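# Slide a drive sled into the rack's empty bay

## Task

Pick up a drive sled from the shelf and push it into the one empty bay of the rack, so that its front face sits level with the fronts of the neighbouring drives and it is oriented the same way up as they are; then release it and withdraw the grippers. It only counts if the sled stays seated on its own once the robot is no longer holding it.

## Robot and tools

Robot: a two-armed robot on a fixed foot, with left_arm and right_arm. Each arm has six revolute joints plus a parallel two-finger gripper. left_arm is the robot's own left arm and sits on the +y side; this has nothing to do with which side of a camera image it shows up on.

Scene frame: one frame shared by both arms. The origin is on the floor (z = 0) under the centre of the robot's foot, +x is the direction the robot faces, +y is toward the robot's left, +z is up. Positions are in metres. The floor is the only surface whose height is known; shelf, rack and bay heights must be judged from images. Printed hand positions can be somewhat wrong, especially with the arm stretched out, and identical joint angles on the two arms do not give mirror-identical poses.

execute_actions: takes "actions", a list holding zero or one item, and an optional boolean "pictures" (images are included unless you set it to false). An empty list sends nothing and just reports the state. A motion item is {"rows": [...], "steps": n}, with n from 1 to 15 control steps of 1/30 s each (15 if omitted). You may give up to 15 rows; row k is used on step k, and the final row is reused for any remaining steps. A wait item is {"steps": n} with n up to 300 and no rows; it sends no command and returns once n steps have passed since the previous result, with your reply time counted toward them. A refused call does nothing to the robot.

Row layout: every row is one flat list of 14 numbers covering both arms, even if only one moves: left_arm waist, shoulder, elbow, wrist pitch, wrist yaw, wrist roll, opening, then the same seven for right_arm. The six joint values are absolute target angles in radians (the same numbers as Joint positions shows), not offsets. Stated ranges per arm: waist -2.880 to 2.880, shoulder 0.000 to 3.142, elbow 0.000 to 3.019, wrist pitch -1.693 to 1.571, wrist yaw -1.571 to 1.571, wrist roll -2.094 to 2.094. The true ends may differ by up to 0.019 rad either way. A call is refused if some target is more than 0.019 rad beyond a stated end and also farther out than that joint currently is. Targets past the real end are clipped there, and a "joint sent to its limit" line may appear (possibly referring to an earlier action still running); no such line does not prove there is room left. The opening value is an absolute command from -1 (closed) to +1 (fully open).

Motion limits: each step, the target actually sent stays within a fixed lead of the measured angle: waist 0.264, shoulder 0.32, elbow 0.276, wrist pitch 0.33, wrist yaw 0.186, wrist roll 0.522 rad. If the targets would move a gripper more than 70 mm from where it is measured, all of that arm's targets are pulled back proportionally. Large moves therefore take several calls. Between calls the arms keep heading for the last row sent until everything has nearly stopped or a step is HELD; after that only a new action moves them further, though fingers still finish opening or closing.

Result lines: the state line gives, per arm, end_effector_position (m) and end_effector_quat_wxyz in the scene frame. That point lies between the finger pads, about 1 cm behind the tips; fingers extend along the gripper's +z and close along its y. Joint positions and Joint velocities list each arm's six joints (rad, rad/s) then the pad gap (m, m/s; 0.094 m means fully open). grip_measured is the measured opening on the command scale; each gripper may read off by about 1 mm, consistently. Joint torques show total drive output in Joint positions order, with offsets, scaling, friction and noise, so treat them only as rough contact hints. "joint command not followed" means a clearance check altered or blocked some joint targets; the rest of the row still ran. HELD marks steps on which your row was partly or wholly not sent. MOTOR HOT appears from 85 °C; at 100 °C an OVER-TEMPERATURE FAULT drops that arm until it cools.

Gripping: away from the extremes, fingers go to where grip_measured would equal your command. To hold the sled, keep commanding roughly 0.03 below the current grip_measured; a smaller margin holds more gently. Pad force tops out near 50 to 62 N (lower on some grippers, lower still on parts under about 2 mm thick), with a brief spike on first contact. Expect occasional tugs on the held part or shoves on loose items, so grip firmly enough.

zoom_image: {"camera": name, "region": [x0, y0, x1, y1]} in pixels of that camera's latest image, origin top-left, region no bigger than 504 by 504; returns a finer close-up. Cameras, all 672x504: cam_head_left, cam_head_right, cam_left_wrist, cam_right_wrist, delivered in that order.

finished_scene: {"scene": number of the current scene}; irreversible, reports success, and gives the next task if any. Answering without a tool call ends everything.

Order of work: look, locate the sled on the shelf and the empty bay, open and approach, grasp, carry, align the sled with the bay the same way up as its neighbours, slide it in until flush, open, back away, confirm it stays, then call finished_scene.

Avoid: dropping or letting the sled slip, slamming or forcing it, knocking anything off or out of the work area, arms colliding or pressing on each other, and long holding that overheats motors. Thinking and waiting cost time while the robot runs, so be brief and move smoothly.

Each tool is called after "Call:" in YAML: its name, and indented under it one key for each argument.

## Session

Call:
execute_actions:
  actions: []

Scene clock: 0.00 s of 5400.00 s.
left_arm: end_effector_position=(+0.6320, +0.0134, +1.2100) grip_measured=+1.000 end_effector_quat_wxyz=(+0.316, -0.005, +0.909, -0.271) | right_arm: end_effector_position=(+0.5644, -0.0617, +1.0009) grip_measured=-0.984 end_effector_quat_wxyz=(+0.342, -0.183, +0.918, +0.082)
Joint positions: left_arm=[ 0.347  1.875  1.314 -0.145  0.131 -0.457  0.094] | right_arm=[-0.347  2.139  1.07   0.258  0.08  -0.03   0.001]
Joint velocities: left_arm=[-0.005 -0.005  0.002  0.007 -0.022  0.007  0.   ] | right_arm=[ 0.005  0.005 -0.022 -0.012  0.037  0.007  0.001]
Joint torques (N m, as the arm reports them, + toward a larger angle): no reading
Motor temperatures (°C, as the motors report them): left_arm=[30 34 34 30 29 30] | right_arm=[30 34 32 28 29 31]

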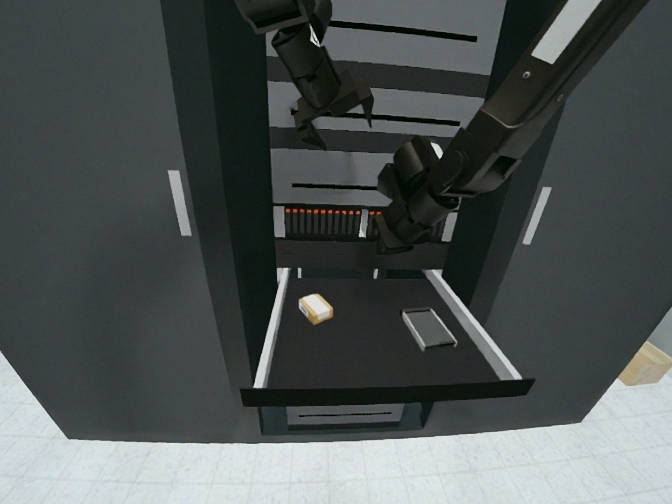

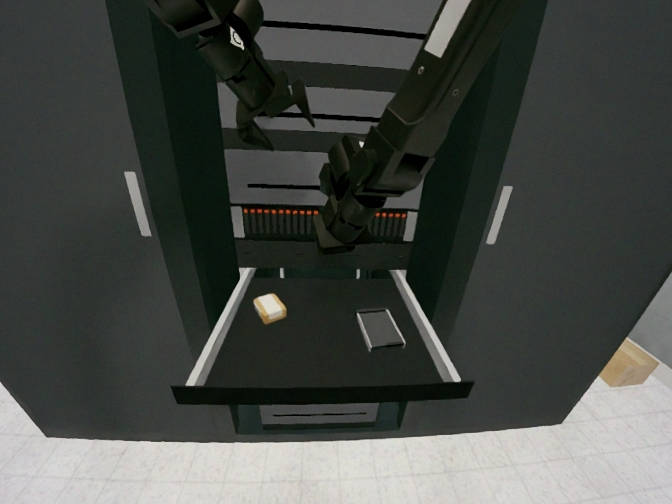

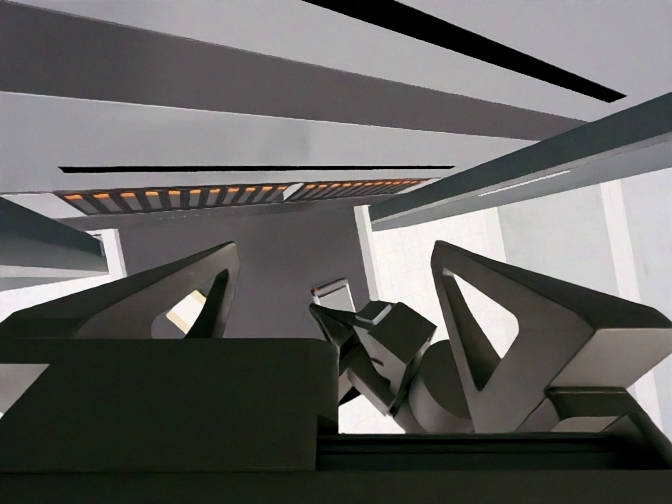

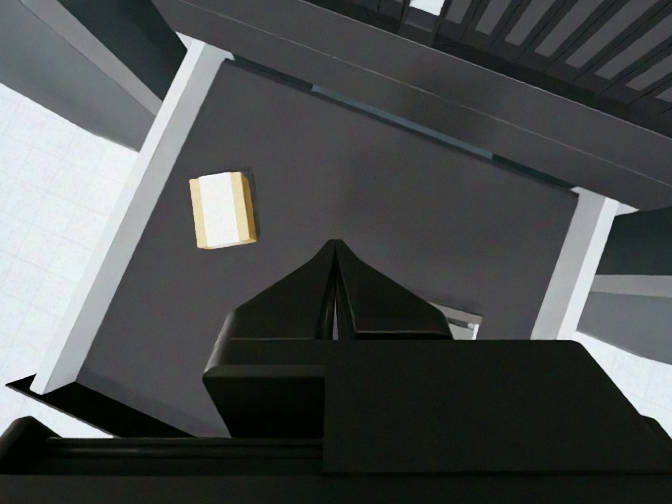

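Call:
zoom_image:
  camera: "cam_head_left"
  region: [260, 190, 480, 360]

Call:
zoom_image:
  camera: "cam_head_right"
  region: [210, 190, 430, 360]

Region (260, 190, 480, 360) of cam_head_left's 672x504 image, scaled by 2.291, with more detail than that image has; it fills the top 389 rows of this view, and the rest is white.

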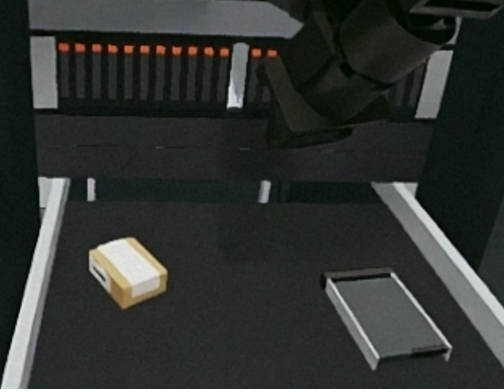

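Region (210, 190, 430, 360) of cam_head_right's 672x504 image, scaled by 2.291, with more detail than that image has; it fills the top 389 rows of this view, and the rest is white.

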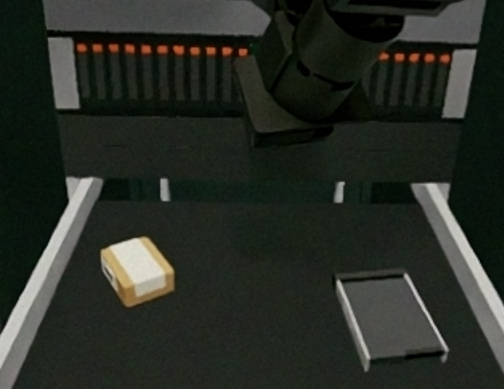

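Call:
zoom_image:
  camera: "cam_left_wrist"
  region: [270, 160, 430, 330]

Call:
zoom_image:
  camera: "cam_right_wrist"
  region: [380, 260, 540, 350]

Region (270, 160, 430, 330) of cam_left_wrist's 672x504 image, scaled by 2.965, with more detail than that image has; it fills the left 474 columns of this view, and the rest is white.

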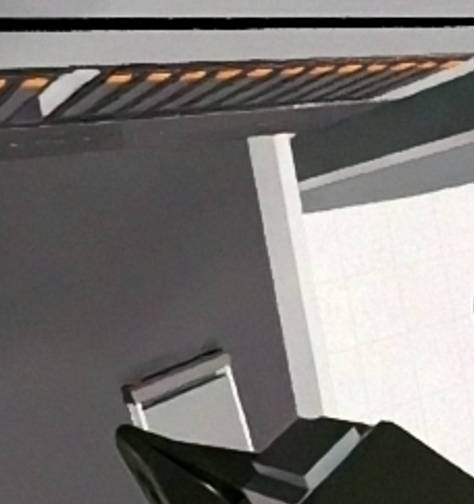

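Region (380, 260, 540, 350) of cam_right_wrist's 672x504 image, scaled by 3.150, with more detail than that image has; it fills the top 284 rows of this view, and the rest is white.

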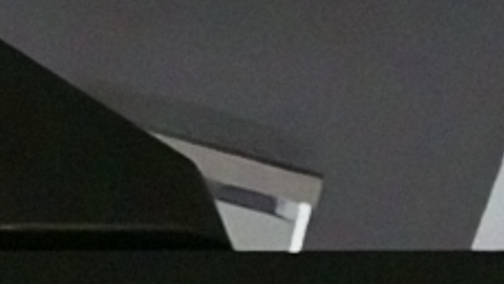

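Call:
execute_actions:
  actions:
    - {"rows": [[0.33,1.90,1.28,-0.05,0.125,-0.30,1.0,-0.362,2.15,1.09,0.20,0.082,-0.02,-0.8],[0.315,1.93,1.25,0.06,0.12,-0.15,1.0,-0.377,2.162,1.11,0.14,0.084,-0.01,-0.6],[0.30,1.96,1.22,0.17,0.11,0.0,1.0,-0.392,2.174,1.13,0.08,0.086,0.0,-0.4],[0.285,1.99,1.19,0.28,0.10,0.15,1.0,-0.407,2.186,1.15,0.02,0.088,0.01,-0.2],[0.27,2.02,1.16,0.39,0.09,0.30,1.0,-0.422,2.198,1.17,-0.04,0.09,0.02,0.0],[0.255,2.05,1.13,0.50,0.08,0.45,1.0,-0.437,2.21,1.19,-0.10,0.092,0.03,0.2],[0.24,2.08,1.10,0.61,0.07,0.60,1.0,-0.452,2.222,1.21,-0.16,0.094,0.04,0.4],[0.225,2.11,1.07,0.72,0.06,0.75,1.0,-0.467,2.234,1.23,-0.22,0.096,0.05,0.6],[0.21,2.14,1.04,0.83,0.055,0.90,1.0,-0.482,2.246,1.25,-0.28,0.098,0.06,0.8],[0.195,2.17,1.01,0.94,0.05,1.05,1.0,-0.497,2.258,1.27,-0.34,0.10,0.07,1.0],[0.18,2.20,0.98,1.05,0.045,1.20,1.0,-0.512,2.27,1.29,-0.40,0.102,0.08,1.0],[0.165,2.22,0.95,1.16,0.04,1.35,1.0,-0.527,2.282,1.31,-0.46,0.104,0.09,1.0],[0.15,2.24,0.92,1.27,0.035,1.50,1.0,-0.542,2.294,1.33,-0.50,0.106,0.095,1.0],[0.14,2.26,0.89,1.38,0.03,1.62,1.0,-0.555,2.305,1.35,-0.53,0.107,0.095,1.0],[0.13,2.279,0.86,1.47,0.028,1.70,1.0,-0.565,2.315,1.37,-0.545,0.107,0.095,1.0]], "steps": 15}
  pictures: false

Call:
execute_actions:
  actions:
    - {"steps": 20}

Scene clock: 27.37 s of 5400.00 s.
left_arm: end_effector_position=(+0.5188, -0.0451, +1.0422) grip_measured=+1.000 end_effector_quat_wxyz=(+0.515, +0.410, +0.747, -0.096) | right_arm: end_effector_position=(+0.5240, -0.1884, +0.9063) grip_measured=+1.000 end_effector_quat_wxyz=(+0.032, -0.089, +0.996, +0.001)
Joint positions: left_arm=[0.194 2.197 0.965 0.777 0.039 0.461 0.094] | right_arm=[-0.533  2.28   1.299 -0.469  0.104  0.062  0.094]
Joint velocities: left_arm=[-0.562  0.972 -1.033  2.215 -0.125  2.234  0.   ] | right_arm=[-0.532  0.357  0.471 -1.004  0.066  0.081  0.   ]
Joint torques (N m, as the arm reports them, + toward a larger angle): left_arm=[ -1.39 -16.69   3.33   2.91   0.13  -0.03] | right_arm=[  1.2  -13.77   7.7    0.     0.11  -0.01]
Motor temperatures (°C, as the motors report them): left_arm=[30 37 39 30 29 30] | right_arm=[31 36 33 28 29 31]
Steps of this call (steps 1 to 90: nothing new was sent; then 23.87 s passed at rest; steps 91 to 105: all 15 steps of this action). Readings (joint positions):
91: left_arm=[0.346 1.875 1.309 -0.133 0.130 -0.437] | right_arm=[-0.347 2.139 1.070 0.251 0.080 -0.030]
92: left_arm=[0.345 1.877 1.296 -0.091 0.126 -0.391] | right_arm=[-0.348 2.139 1.073 0.228 0.080 -0.029]
94: left_arm=[0.338 1.894 1.253 0.066 0.110 -0.243] | right_arm=[-0.354 2.143 1.087 0.140 0.082 -0.021]
98: left_arm=[0.301 1.984 1.166 0.363 0.080 0.035] | right_arm=[-0.399 2.182 1.158 -0.087 0.089 0.005]
105: the state above

Scene clock: 28.03 s of 5400.00 s.
left_arm: end_effector_position=(+0.4773, -0.0570, +1.1131) grip_measured=+1.000 end_effector_quat_wxyz=(+0.642, +0.636, +0.312, +0.293) | right_arm: end_effector_position=(+0.5229, -0.2137, +0.8950) grip_measured=+1.000 end_effector_quat_wxyz=(+0.002, -0.059, +0.998, -0.006)
Joint positions: left_arm=[0.127 2.284 0.85  1.441 0.031 1.654 0.094] | right_arm=[-0.577  2.31   1.334 -0.531  0.106  0.084  0.094]
Joint velocities: left_arm=[ 0.015 -0.005  0.007  0.002  0.037  0.168  0.   ] | right_arm=[-0.005 -0.024  0.007  0.002  0.007  0.022  0.   ]
Joint torques (N m, as the arm reports them, + toward a larger angle): left_arm=[ -0.52 -15.15   3.29   3.26   0.06  -0.05] | right_arm=[  2.31 -14.57   7.18  -0.64   0.07   0.01]
Motor temperatures (°C, as the motors report them): left_arm=[30 37 39 30 29 30] | right_arm=[31 36 33 28 29 31]
Steps of this call (steps 1 to 20: the robot went on to your last target). Readings (joint positions):
1: left_arm=[0.175 2.230 0.927 0.861 0.035 0.552] | right_arm=[-0.548 2.291 1.313 -0.496 0.105 0.067]
2: left_arm=[0.156 2.263 0.891 0.956 0.033 0.649] | right_arm=[-0.562 2.300 1.323 -0.511 0.106 0.071]
4: left_arm=[0.124 2.317 0.839 1.132 0.033 0.844] | right_arm=[-0.577 2.310 1.331 -0.524 0.106 0.076]
8: left_arm=[0.105 2.335 0.826 1.365 0.033 1.196] | right_arm=[-0.578 2.310 1.332 -0.531 0.106 0.081]
20: the state above

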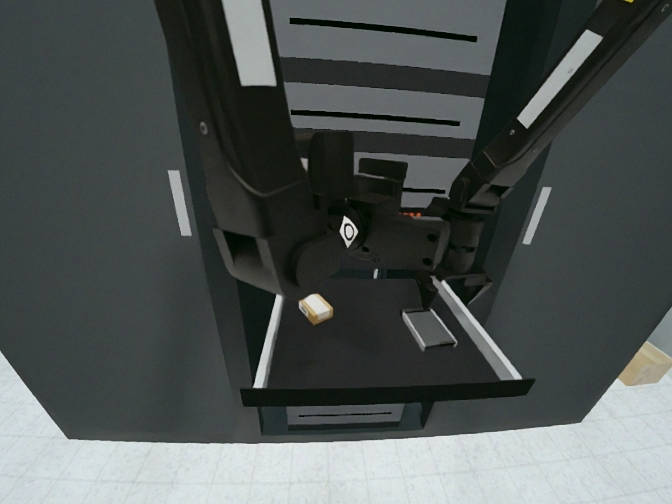

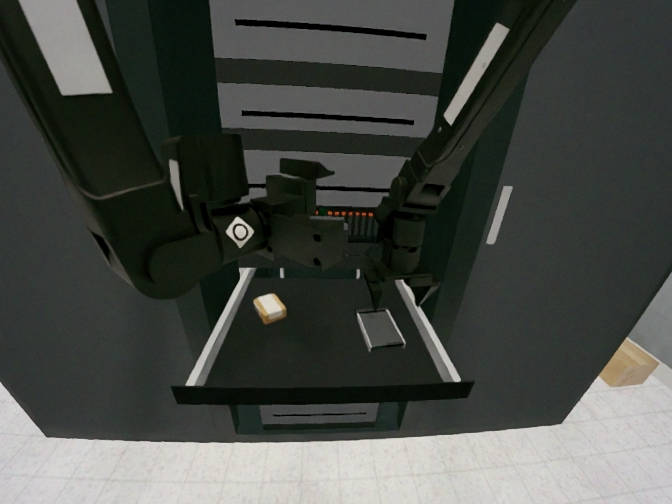

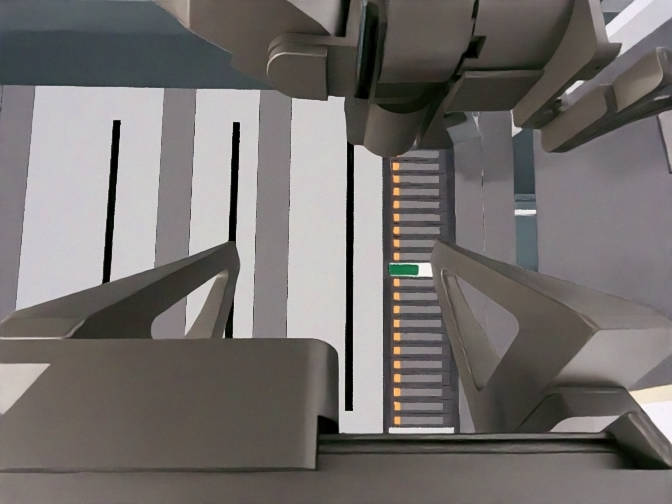

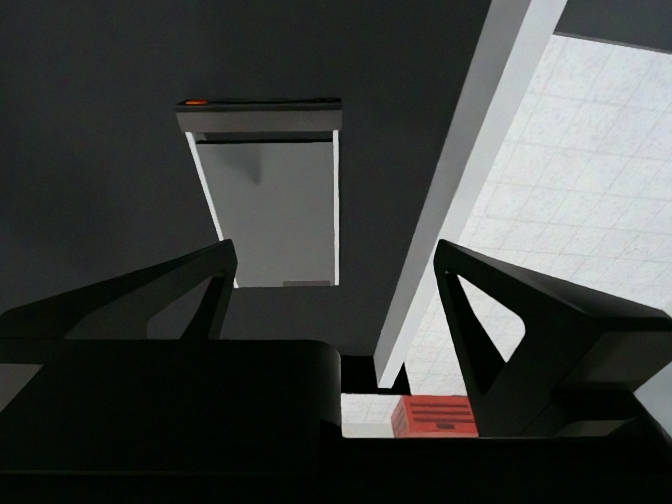

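Call:
execute_actions:
  actions: []

Scene clock: 31.50 s of 5400.00 s.
left_arm: end_effector_position=(+0.4773, -0.0570, +1.1131) grip_measured=+1.000 end_effector_quat_wxyz=(+0.637, +0.641, +0.302, +0.304) | right_arm: end_effector_position=(+0.5229, -0.2137, +0.8950) grip_measured=+1.000 end_effector_quat_wxyz=(+0.002, -0.058, +0.998, -0.006)
Joint positions: left_arm=[0.127 2.284 0.85  1.441 0.031 1.687 0.094] | right_arm=[-0.577  2.31   1.334 -0.531  0.106  0.085  0.094]
Joint velocities: left_arm=[ 0.005 -0.005  0.002 -0.002 -0.037  0.066  0.   ] | right_arm=[-0.005 -0.005  0.002 -0.007 -0.022 -0.051  0.   ]
Joint torques (N m, as the arm reports them, + toward a larger angle): left_arm=[ -0.64 -15.72   3.47   2.98   0.03  -0.03] | right_arm=[  2.32 -14.56   7.16  -0.65   0.06  -0.01]
Motor temperatures (°C, as the motors report them): left_arm=[30 37 38 31 29 30] | right_arm=[31 36 34 28 29 31]
Steps of this call (steps 1 to 30: the robot went on to your last target; steps 31 to 90: nothing new was sent; then 0.47 s passed at rest). Readings (joint positions):
1: left_arm=[0.127 2.284 0.850 1.441 0.031 1.660] | right_arm=[-0.577 2.310 1.334 -0.531 0.106 0.084]
2: left_arm=[0.127 2.284 0.850 1.441 0.031 1.666] | right_arm=[-0.577 2.310 1.334 -0.531 0.106 0.084]
4: left_arm=[0.127 2.284 0.850 1.441 0.031 1.673] | right_arm=[-0.577 2.310 1.334 -0.531 0.106 0.084]
8: left_arm=[0.127 2.284 0.850 1.441 0.031 1.681] | right_arm=[-0.577 2.310 1.334 -0.531 0.106 0.084]
90: the state above
All arms were judged still, so your last target was given up. Only a new action makes them travel on or press farther. Fingers that are still opening or closing keep moving.

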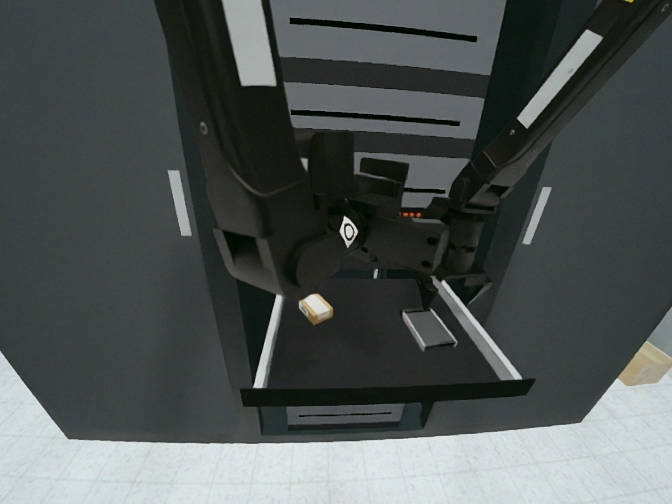

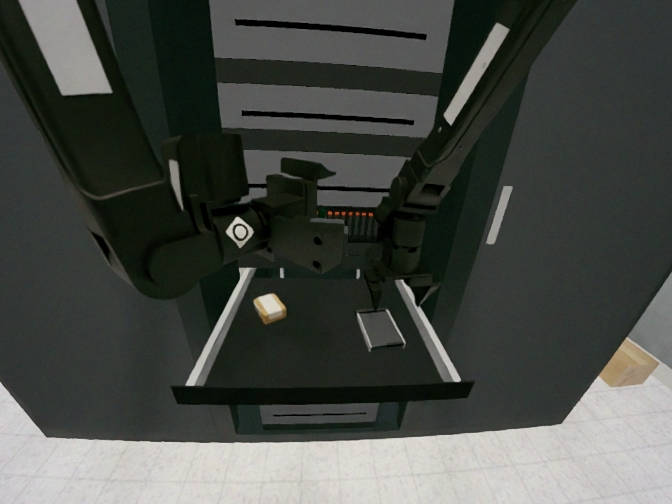

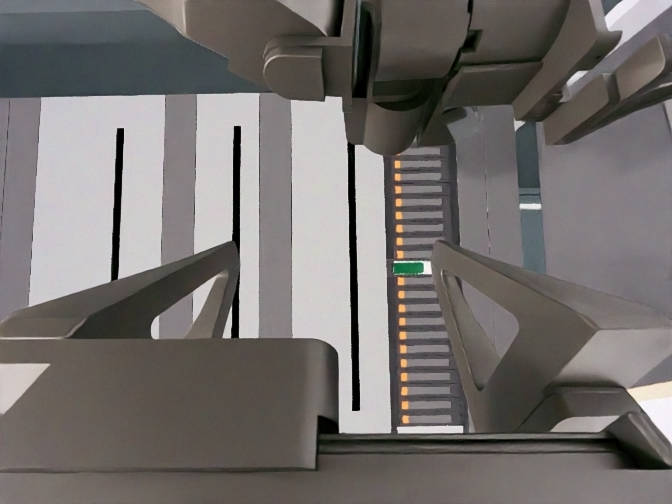

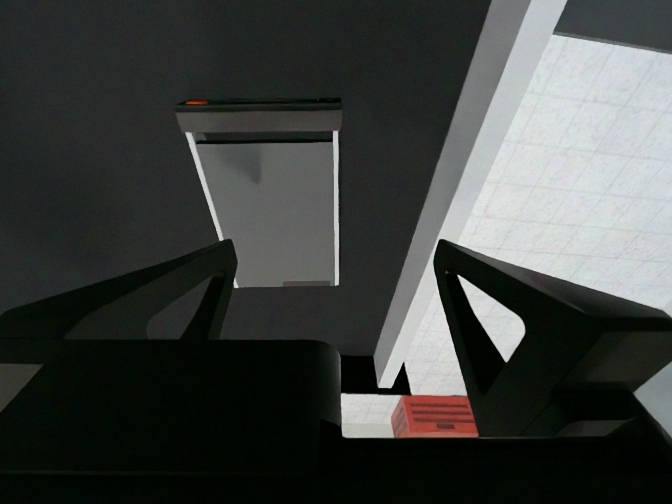

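Call:
execute_actions:
  actions:
    - {"rows": [[0.13,2.279,0.86,1.47,0.028,1.70,1.0,-0.558,2.320,1.375,-0.515,0.108,0.10,1.0],[0.13,2.279,0.86,1.47,0.028,1.70,1.0,-0.550,2.325,1.378,-0.512,0.108,0.105,1.0],[0.13,2.279,0.86,1.47,0.028,1.70,1.0,-0.542,2.330,1.382,-0.510,0.109,0.11,1.0],[0.13,2.279,0.86,1.47,0.028,1.70,1.0,-0.534,2.337,1.386,-0.507,0.109,0.115,1.0],[0.13,2.279,0.86,1.47,0.028,1.70,1.0,-0.526,2.345,1.390,-0.504,0.110,0.12,1.0],[0.13,2.279,0.86,1.47,0.028,1.70,1.0,-0.518,2.353,1.395,-0.500,0.110,0.125,1.0],[0.13,2.279,0.86,1.47,0.028,1.70,1.0,-0.512,2.361,1.400,-0.496,0.110,0.13,1.0],[0.13,2.279,0.86,1.47,0.028,1.70,1.0,-0.508,2.369,1.404,-0.492,0.110,0.135,1.0],[0.13,2.279,0.86,1.47,0.028,1.70,1.0,-0.506,2.377,1.408,-0.488,0.110,0.14,1.0],[0.13,2.279,0.86,1.47,0.028,1.70,1.0,-0.506,2.385,1.412,-0.484,0.110,0.14,1.0],[0.13,2.279,0.86,1.47,0.028,1.70,1.0,-0.506,2.393,1.416,-0.480,0.110,0.14,1.0],[0.13,2.279,0.86,1.47,0.028,1.70,1.0,-0.506,2.400,1.420,-0.477,0.110,0.14,1.0]], "steps": 15}
  pictures: false

Call:
execute_actions:
  actions:
    - {"steps": 12}

Scene clock: 40.13 s of 5400.00 s.
left_arm: end_effector_position=(+0.4773, -0.0570, +1.1131) grip_measured=+1.000 end_effector_quat_wxyz=(+0.637, +0.641, +0.302, +0.304) | right_arm: end_effector_position=(+0.5314, -0.1686, +0.8752) grip_measured=+1.000 end_effector_quat_wxyz=(+0.020, -0.072, +0.997, -0.001)
Joint positions: left_arm=[0.127 2.284 0.85  1.441 0.031 1.687 0.094] | right_arm=[-0.507  2.377  1.39  -0.491  0.108  0.124  0.094]
Joint velocities: left_arm=[-0.005 -0.005 -0.002  0.017  0.022  0.007  0.   ] | right_arm=[ 0.044  0.161  0.012 -0.012 -0.037  0.007  0.   ]
Joint torques (N m, as the arm reports them, + toward a larger angle): left_arm=[ -0.24 -15.52   3.37   3.07   0.06  -0.03] | right_arm=[  1.04 -14.63   6.76   0.57   0.12   0.01]
Motor temperatures (°C, as the motors report them): left_arm=[30 37 36 31 29 30] | right_arm=[31 37 34 28 29 31]
Steps of this call (steps 1 to 90: nothing new was sent; then 5.13 s passed at rest; steps 91 to 105: all 15 steps of this action). Readings (joint positions):
91: left_arm=[0.127 2.284 0.850 1.441 0.031 1.687] | right_arm=[-0.577 2.310 1.334 -0.531 0.106 0.085]
92: left_arm=[0.127 2.284 0.850 1.441 0.031 1.687] | right_arm=[-0.577 2.310 1.335 -0.531 0.106 0.087]
94: left_arm=[0.127 2.284 0.850 1.441 0.031 1.687] | right_arm=[-0.573 2.311 1.338 -0.529 0.106 0.092]
98: left_arm=[0.127 2.284 0.850 1.441 0.031 1.687] | right_arm=[-0.550 2.326 1.360 -0.515 0.108 0.107]
105: the state above

Scene clock: 40.53 s of 5400.00 s.
left_arm: end_effector_position=(+0.4773, -0.0570, +1.1131) grip_measured=+1.000 end_effector_quat_wxyz=(+0.637, +0.641, +0.302, +0.304) | right_arm: end_effector_position=(+0.5259, -0.1689, +0.8678) grip_measured=+1.000 end_effector_quat_wxyz=(+0.013, -0.071, +0.997, -0.002)
Joint positions: left_arm=[0.127 2.284 0.85  1.441 0.031 1.687 0.094] | right_arm=[-0.506  2.391  1.39  -0.491  0.108  0.129  0.094]
Joint velocities: left_arm=[ 0.005 -0.005 -0.007  0.012 -0.022 -0.051  0.   ] | right_arm=[ 0.005 -0.015  0.017  0.007 -0.022 -0.022  0.   ]
Joint torques (N m, as the arm reports them, + toward a larger angle): left_arm=[ -1.08 -15.72   3.34   3.1    0.1   -0.05] | right_arm=[  1.69 -14.99   6.64   0.55   0.14  -0.02]
Motor temperatures (°C, as the motors report them): left_arm=[30 37 36 31 29 30] | right_arm=[31 37 34 28 29 31]
Steps of this call (steps 1 to 12: the robot went on to your last target). Readings (joint positions):
1: left_arm=[0.127 2.284 0.850 1.441 0.031 1.687] | right_arm=[-0.506 2.382 1.390 -0.491 0.108 0.125]
2: left_arm=[0.127 2.284 0.850 1.441 0.031 1.687] | right_arm=[-0.506 2.386 1.390 -0.491 0.108 0.126]
4: left_arm=[0.127 2.284 0.850 1.441 0.031 1.687] | right_arm=[-0.506 2.390 1.390 -0.491 0.108 0.127]
8: left_arm=[0.127 2.284 0.850 1.441 0.031 1.687] | right_arm=[-0.506 2.391 1.390 -0.491 0.108 0.129]
12: the state above

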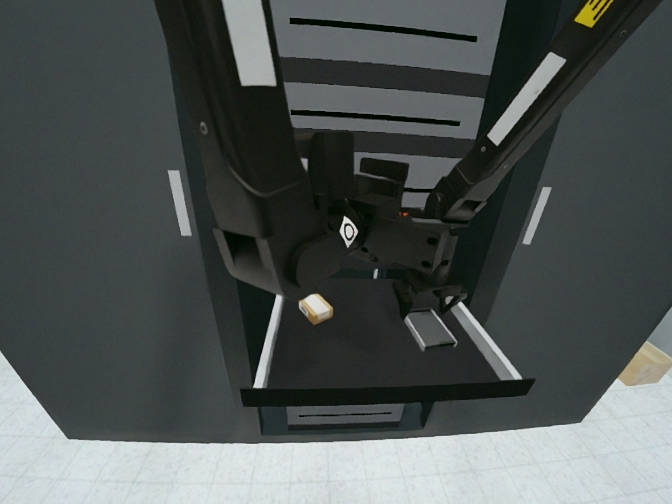

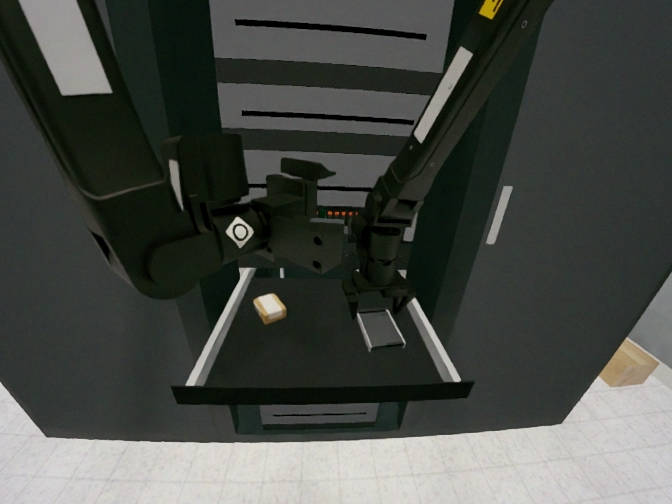

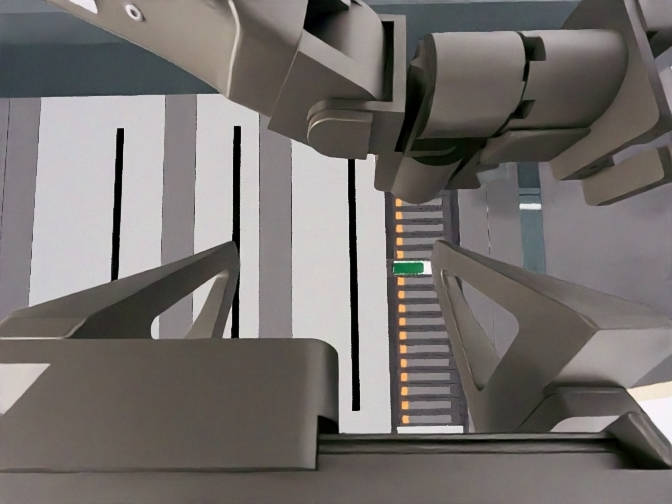

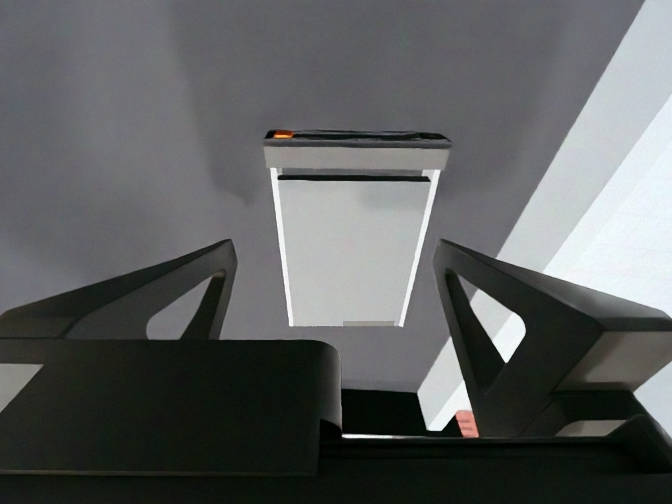

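Call:
execute_actions:
  actions:
    - {"rows": [[0.13,2.279,0.86,1.47,0.028,1.70,1.0,-0.518,2.400,1.385,-0.472,0.109,0.14,1.0],[0.13,2.279,0.86,1.47,0.028,1.70,1.0,-0.522,2.401,1.380,-0.468,0.109,0.14,1.0],[0.13,2.279,0.86,1.47,0.028,1.70,1.0,-0.526,2.403,1.375,-0.464,0.109,0.14,1.0],[0.13,2.279,0.86,1.47,0.028,1.70,1.0,-0.529,2.405,1.370,-0.460,0.109,0.14,1.0],[0.13,2.279,0.86,1.47,0.028,1.70,1.0,-0.532,2.407,1.365,-0.456,0.109,0.14,1.0],[0.13,2.279,0.86,1.47,0.028,1.70,1.0,-0.534,2.409,1.360,-0.452,0.109,0.14,1.0],[0.13,2.279,0.86,1.47,0.028,1.70,1.0,-0.535,2.411,1.356,-0.448,0.109,0.14,1.0],[0.13,2.279,0.86,1.47,0.028,1.70,1.0,-0.535,2.413,1.352,-0.444,0.109,0.14,1.0],[0.13,2.279,0.86,1.47,0.028,1.70,1.0,-0.535,2.415,1.349,-0.440,0.109,0.14,1.0]], "steps": 15}
  pictures: false

Call:
execute_actions:
  actions:
    - {"steps": 10}

Scene clock: 45.20 s of 5400.00 s.
left_arm: end_effector_position=(+0.4773, -0.0570, +1.1131) grip_measured=+1.000 end_effector_quat_wxyz=(+0.637, +0.641, +0.302, +0.304) | right_arm: end_effector_position=(+0.5128, -0.1799, +0.8570) grip_measured=+1.000 end_effector_quat_wxyz=(+0.008, -0.064, +0.998, -0.004)
Joint positions: left_arm=[0.127 2.284 0.85  1.441 0.031 1.687 0.094] | right_arm=[-0.521  2.398  1.355 -0.457  0.108  0.13   0.094]
Joint velocities: left_arm=[ 0.024 -0.005  0.002  0.007 -0.007 -0.007  0.   ] | right_arm=[ 0.005  0.015 -0.007  0.017  0.007 -0.022  0.   ]
Joint torques (N m, as the arm reports them, + toward a larger angle): left_arm=[ -1.08 -15.38   3.3    3.24   0.07  -0.01] | right_arm=[  0.   -14.01   3.82   0.62   0.1   -0.01]
Motor temperatures (°C, as the motors report them): left_arm=[30 37 36 31 29 30] | right_arm=[31 37 34 28 29 31]
Steps of this call (steps 1 to 30: the robot went on to your last target; steps 31 to 90: nothing new was sent; then 1.17 s passed at rest; steps 91 to 105: all 15 steps of this action). Readings (joint positions):
91: left_arm=[0.127 2.284 0.850 1.441 0.031 1.687] | right_arm=[-0.506 2.391 1.390 -0.490 0.108 0.130]
92: left_arm=[0.127 2.284 0.850 1.441 0.031 1.687] | right_arm=[-0.506 2.391 1.390 -0.489 0.108 0.130]
94: left_arm=[0.127 2.284 0.850 1.441 0.031 1.687] | right_arm=[-0.506 2.391 1.388 -0.481 0.108 0.130]
98: left_arm=[0.127 2.284 0.850 1.441 0.031 1.687] | right_arm=[-0.511 2.391 1.371 -0.465 0.108 0.130]
105: the state above

Scene clock: 45.53 s of 5400.00 s.
left_arm: end_effector_position=(+0.4773, -0.0570, +1.1131) grip_measured=+1.000 end_effector_quat_wxyz=(+0.637, +0.641, +0.302, +0.304) | right_arm: end_effector_position=(+0.5130, -0.1798, +0.8568) grip_measured=+1.000 end_effector_quat_wxyz=(+0.009, -0.064, +0.998, -0.003)
Joint positions: left_arm=[0.127 2.284 0.85  1.441 0.031 1.687 0.094] | right_arm=[-0.521  2.398  1.355 -0.455  0.108  0.13   0.094]
Joint velocities: left_arm=[-0.005  0.005 -0.002 -0.007  0.022 -0.037  0.   ] | right_arm=[ 0.005 -0.005 -0.012  0.012 -0.022 -0.066  0.   ]
Joint torques (N m, as the arm reports them, + toward a larger angle): left_arm=[ -0.87 -15.77   3.32   3.02   0.02  -0.01] | right_arm=[  0.21 -13.97   3.86   0.61   0.1   -0.01]
Motor temperatures (°C, as the motors report them): left_arm=[30 37 36 31 29 30] | right_arm=[31 37 34 28 29 31]
Steps of this call (steps 1 to 10: the robot went on to your last target). Readings (joint positions):
1: left_arm=[0.127 2.284 0.850 1.441 0.031 1.687] | right_arm=[-0.521 2.398 1.355 -0.457 0.108 0.130]
2: left_arm=[0.127 2.284 0.850 1.441 0.031 1.687] | right_arm=[-0.521 2.398 1.355 -0.456 0.108 0.130]
4: left_arm=[0.127 2.284 0.850 1.441 0.031 1.687] | right_arm=[-0.521 2.398 1.355 -0.455 0.108 0.130]
8: left_arm=[0.127 2.284 0.850 1.441 0.031 1.687] | right_arm=[-0.521 2.398 1.355 -0.455 0.108 0.130]
10: the state above

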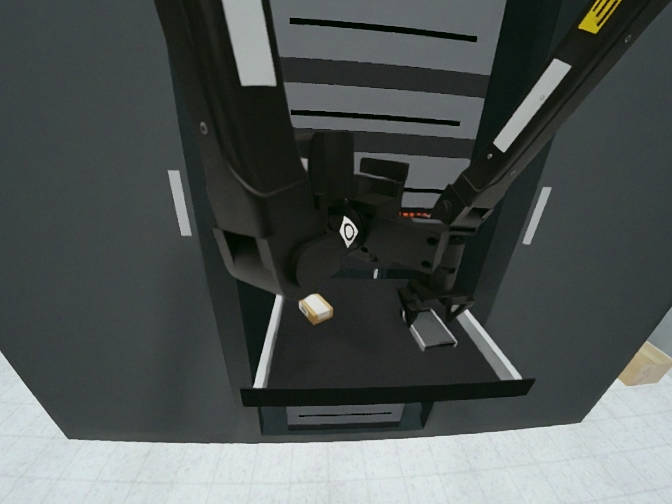

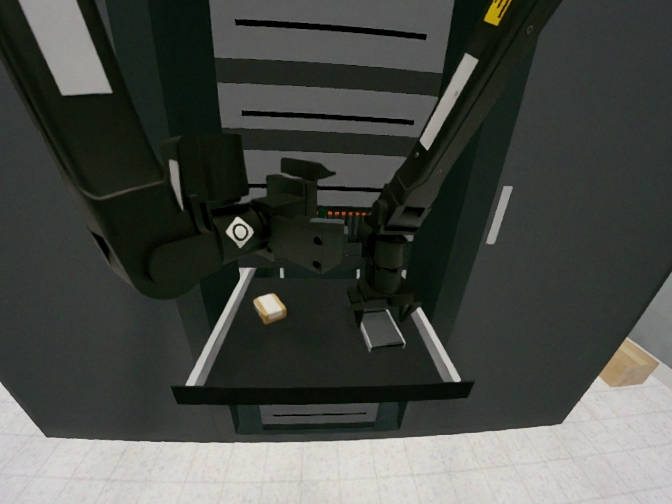

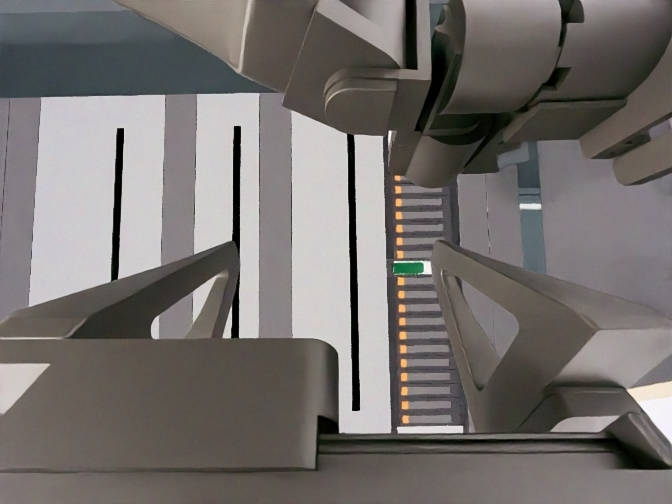

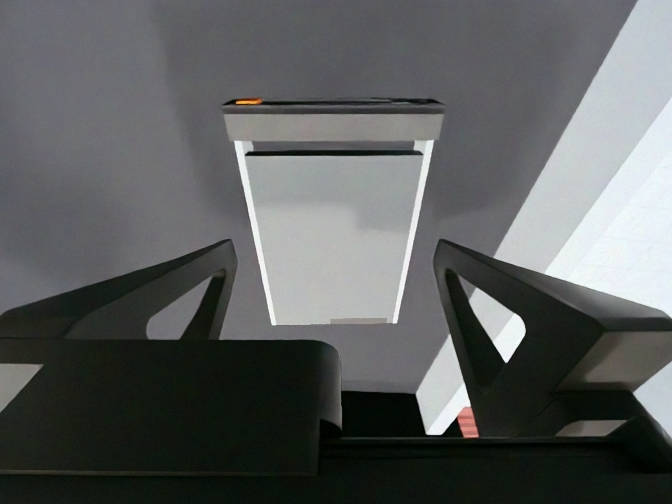

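Call:
execute_actions:
  actions:
    - {"rows": [[0.13,2.279,0.86,1.47,0.028,1.70,1.0,-0.535,2.418,1.385,-0.438,0.109,0.14,1.0],[0.13,2.279,0.86,1.47,0.028,1.70,1.0,-0.535,2.421,1.390,-0.437,0.109,0.14,1.0],[0.13,2.279,0.86,1.47,0.028,1.70,1.0,-0.535,2.424,1.391,-0.436,0.109,0.14,1.0],[0.13,2.279,0.86,1.47,0.028,1.70,1.0,-0.535,2.427,1.392,-0.434,0.109,0.14,1.0],[0.13,2.279,0.86,1.47,0.028,1.70,1.0,-0.535,2.430,1.393,-0.433,0.109,0.14,1.0],[0.13,2.279,0.86,1.47,0.028,1.70,1.0,-0.535,2.433,1.394,-0.432,0.109,0.14,1.0],[0.13,2.279,0.86,1.47,0.028,1.70,1.0,-0.535,2.436,1.395,-0.430,0.109,0.14,1.0],[0.13,2.279,0.86,1.47,0.028,1.70,1.0,-0.535,2.439,1.396,-0.429,0.109,0.14,1.0],[0.13,2.279,0.86,1.47,0.028,1.70,1.0,-0.535,2.442,1.397,-0.428,0.109,0.14,1.0],[0.13,2.279,0.86,1.47,0.028,1.70,1.0,-0.535,2.445,1.398,-0.427,0.109,0.14,1.0],[0.13,2.279,0.86,1.47,0.028,1.70,1.0,-0.535,2.448,1.400,-0.425,0.109,0.14,1.0]], "steps": 15}
  pictures: false

Call:
execute_actions:
  actions:
    - {"steps": 10}

Scene clock: 49.47 s of 5400.00 s.
left_arm: end_effector_position=(+0.4773, -0.0570, +1.1131) grip_measured=+1.000 end_effector_quat_wxyz=(+0.637, +0.641, +0.302, +0.304) | right_arm: end_effector_position=(+0.5119, -0.1787, +0.8436) grip_measured=+1.000 end_effector_quat_wxyz=(+0.008, -0.064, +0.998, -0.004)
Joint positions: left_arm=[0.127 2.284 0.85  1.441 0.031 1.687 0.094] | right_arm=[-0.521  2.429  1.368 -0.44   0.108  0.13   0.094]
Joint velocities: left_arm=[-0.015 -0.005  0.002 -0.002  0.022  0.022  0.   ] | right_arm=[-0.005  0.054  0.002  0.017  0.007 -0.037  0.   ]
Joint torques (N m, as the arm reports them, + toward a larger angle): left_arm=[ -0.3  -15.27   3.31   3.15   0.04  -0.05] | right_arm=[  0.06 -14.13   6.29   0.62   0.1   -0.01]
Motor temperatures (°C, as the motors report them): left_arm=[30 37 36 31 29 30] | right_arm=[31 37 34 28 29 31]
Steps of this call (steps 1 to 15: the robot went on to your last target; steps 16 to 90: nothing new was sent; then 0.43 s passed at rest; steps 91 to 105: all 15 steps of this action). Readings (joint positions):
91: left_arm=[0.127 2.284 0.850 1.441 0.031 1.687] | right_arm=[-0.521 2.398 1.355 -0.455 0.108 0.130]
92: left_arm=[0.127 2.284 0.850 1.441 0.031 1.687] | right_arm=[-0.521 2.398 1.355 -0.455 0.108 0.130]
94: left_arm=[0.127 2.284 0.850 1.441 0.031 1.687] | right_arm=[-0.521 2.399 1.355 -0.452 0.108 0.130]
98: left_arm=[0.127 2.284 0.850 1.441 0.031 1.687] | right_arm=[-0.521 2.408 1.362 -0.447 0.108 0.130]
105: the state above

Scene clock: 49.80 s of 5400.00 s.
left_arm: end_effector_position=(+0.4773, -0.0570, +1.1131) grip_measured=+1.000 end_effector_quat_wxyz=(+0.637, +0.641, +0.302, +0.304) | right_arm: end_effector_position=(+0.5106, -0.1789, +0.8421) grip_measured=+1.000 end_effector_quat_wxyz=(+0.006, -0.064, +0.998, -0.004)
Joint positions: left_arm=[0.127 2.284 0.85  1.441 0.031 1.687 0.094] | right_arm=[-0.521  2.432  1.368 -0.44   0.108  0.13   0.094]
Joint velocities: left_arm=[-0.005 -0.005  0.002 -0.002  0.007 -0.007  0.   ] | right_arm=[ 0.005  0.015  0.012 -0.017  0.066 -0.037  0.   ]
Joint torques (N m, as the arm reports them, + toward a larger angle): left_arm=[ -0.4  -15.63   3.22   3.15   0.04  -0.03] | right_arm=[  0.06 -13.86   6.29   0.6    0.1   -0.02]
Motor temperatures (°C, as the motors report them): left_arm=[30 37 36 31 29 30] | right_arm=[31 37 34 28 29 31]
Steps of this call (steps 1 to 10: the robot went on to your last target). Readings (joint positions):
1: left_arm=[0.127 2.284 0.850 1.441 0.031 1.687] | right_arm=[-0.521 2.430 1.368 -0.440 0.108 0.130]
2: left_arm=[0.127 2.284 0.850 1.441 0.031 1.687] | right_arm=[-0.521 2.431 1.368 -0.440 0.108 0.130]
4: left_arm=[0.127 2.284 0.850 1.441 0.031 1.687] | right_arm=[-0.521 2.432 1.368 -0.440 0.108 0.130]
8: left_arm=[0.127 2.284 0.850 1.441 0.031 1.687] | right_arm=[-0.521 2.432 1.368 -0.440 0.108 0.130]
10: the state above

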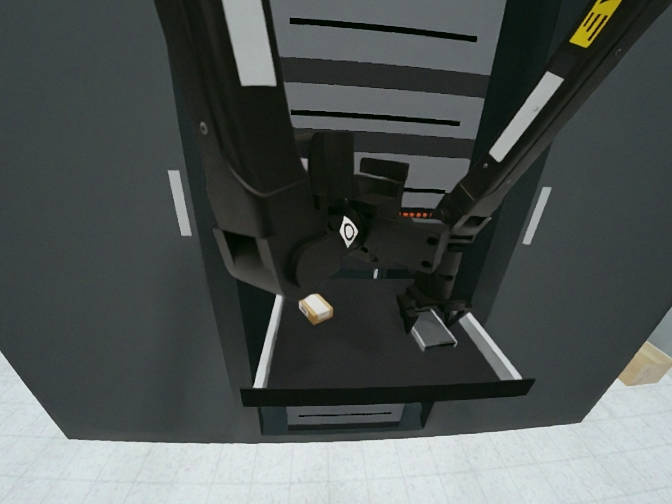

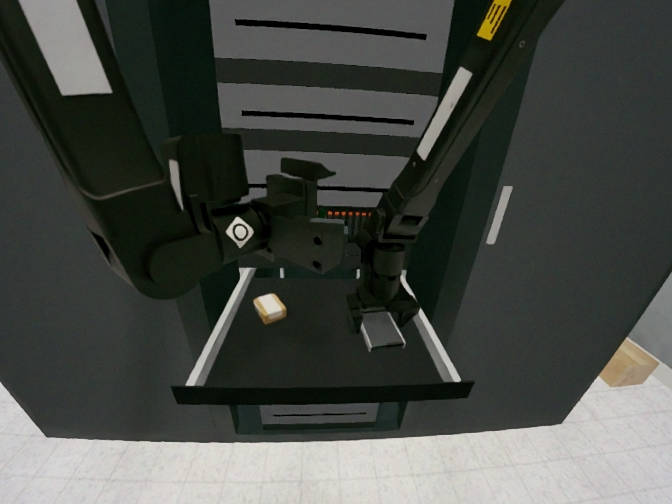

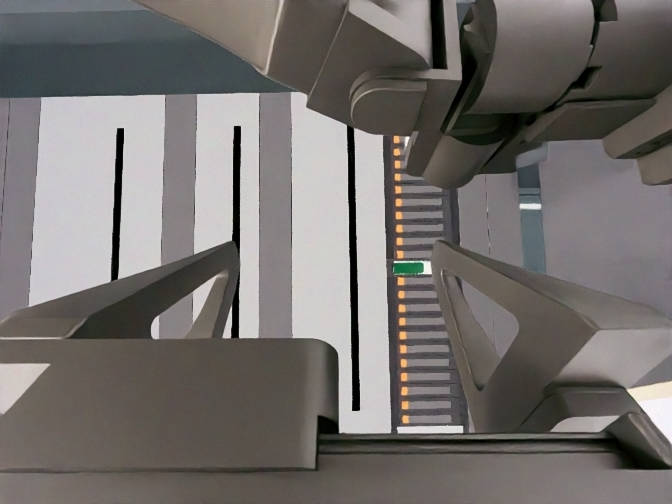

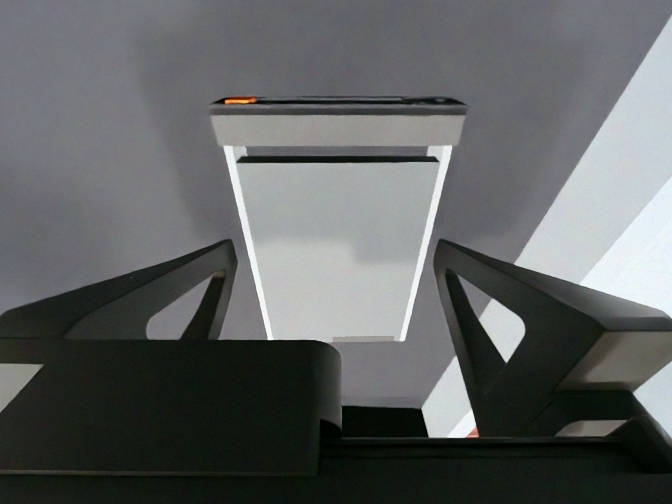

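Call:
execute_actions:
  actions:
    - {"rows": [[0.13,2.279,0.86,1.47,0.028,1.70,1.0,-0.535,2.451,1.401,-0.424,0.109,0.14,1.0],[0.13,2.279,0.86,1.47,0.028,1.70,1.0,-0.535,2.454,1.402,-0.422,0.109,0.14,1.0],[0.13,2.279,0.86,1.47,0.028,1.70,1.0,-0.535,2.457,1.404,-0.420,0.109,0.14,1.0],[0.13,2.279,0.86,1.47,0.028,1.70,1.0,-0.535,2.460,1.405,-0.418,0.109,0.14,1.0]], "steps": 15}
  pictures: false

Scene clock: 51.37 s of 5400.00 s.
left_arm: end_effector_position=(+0.4773, -0.0570, +1.1131) grip_measured=+1.000 end_effector_quat_wxyz=(+0.637, +0.641, +0.302, +0.304) | right_arm: end_effector_position=(+0.5124, -0.1782, +0.8391) grip_measured=+1.000 end_effector_quat_wxyz=(+0.009, -0.064, +0.998, -0.003)
Joint positions: left_arm=[0.127 2.284 0.85  1.441 0.031 1.687 0.094] | right_arm=[-0.521  2.439  1.373 -0.433  0.108  0.13   0.094]
Joint velocities: left_arm=[ 0.005 -0.005  0.002 -0.007  0.007  0.066  0.   ] | right_arm=[ 0.015 -0.005  0.002 -0.007  0.007 -0.037  0.   ]
Joint torques (N m, as the arm reports them, + toward a larger angle): left_arm=[ -0.93 -15.44   3.37   3.19   0.06  -0.02] | right_arm=[  0.   -13.65   6.28   0.6    0.1   -0.02]
Motor temperatures (°C, as the motors report them): left_arm=[30 37 35 31 29 30] | right_arm=[31 37 34 28 29 31]
Steps of this call (steps 1 to 15: the robot went on to your last target; steps 16 to 32: nothing new was sent; steps 33 to 47: all 15 steps of this action). Readings (joint positions):
33: left_arm=[0.127 2.284 0.850 1.441 0.031 1.687] | right_arm=[-0.521 2.432 1.368 -0.440 0.108 0.130]
34: left_arm=[0.127 2.284 0.850 1.441 0.031 1.687] | right_arm=[-0.521 2.432 1.368 -0.440 0.108 0.130]
36: left_arm=[0.127 2.284 0.850 1.441 0.031 1.687] | right_arm=[-0.521 2.433 1.369 -0.437 0.108 0.130]
40: left_arm=[0.127 2.284 0.850 1.441 0.031 1.687] | right_arm=[-0.521 2.437 1.373 -0.433 0.108 0.130]
47: the state above


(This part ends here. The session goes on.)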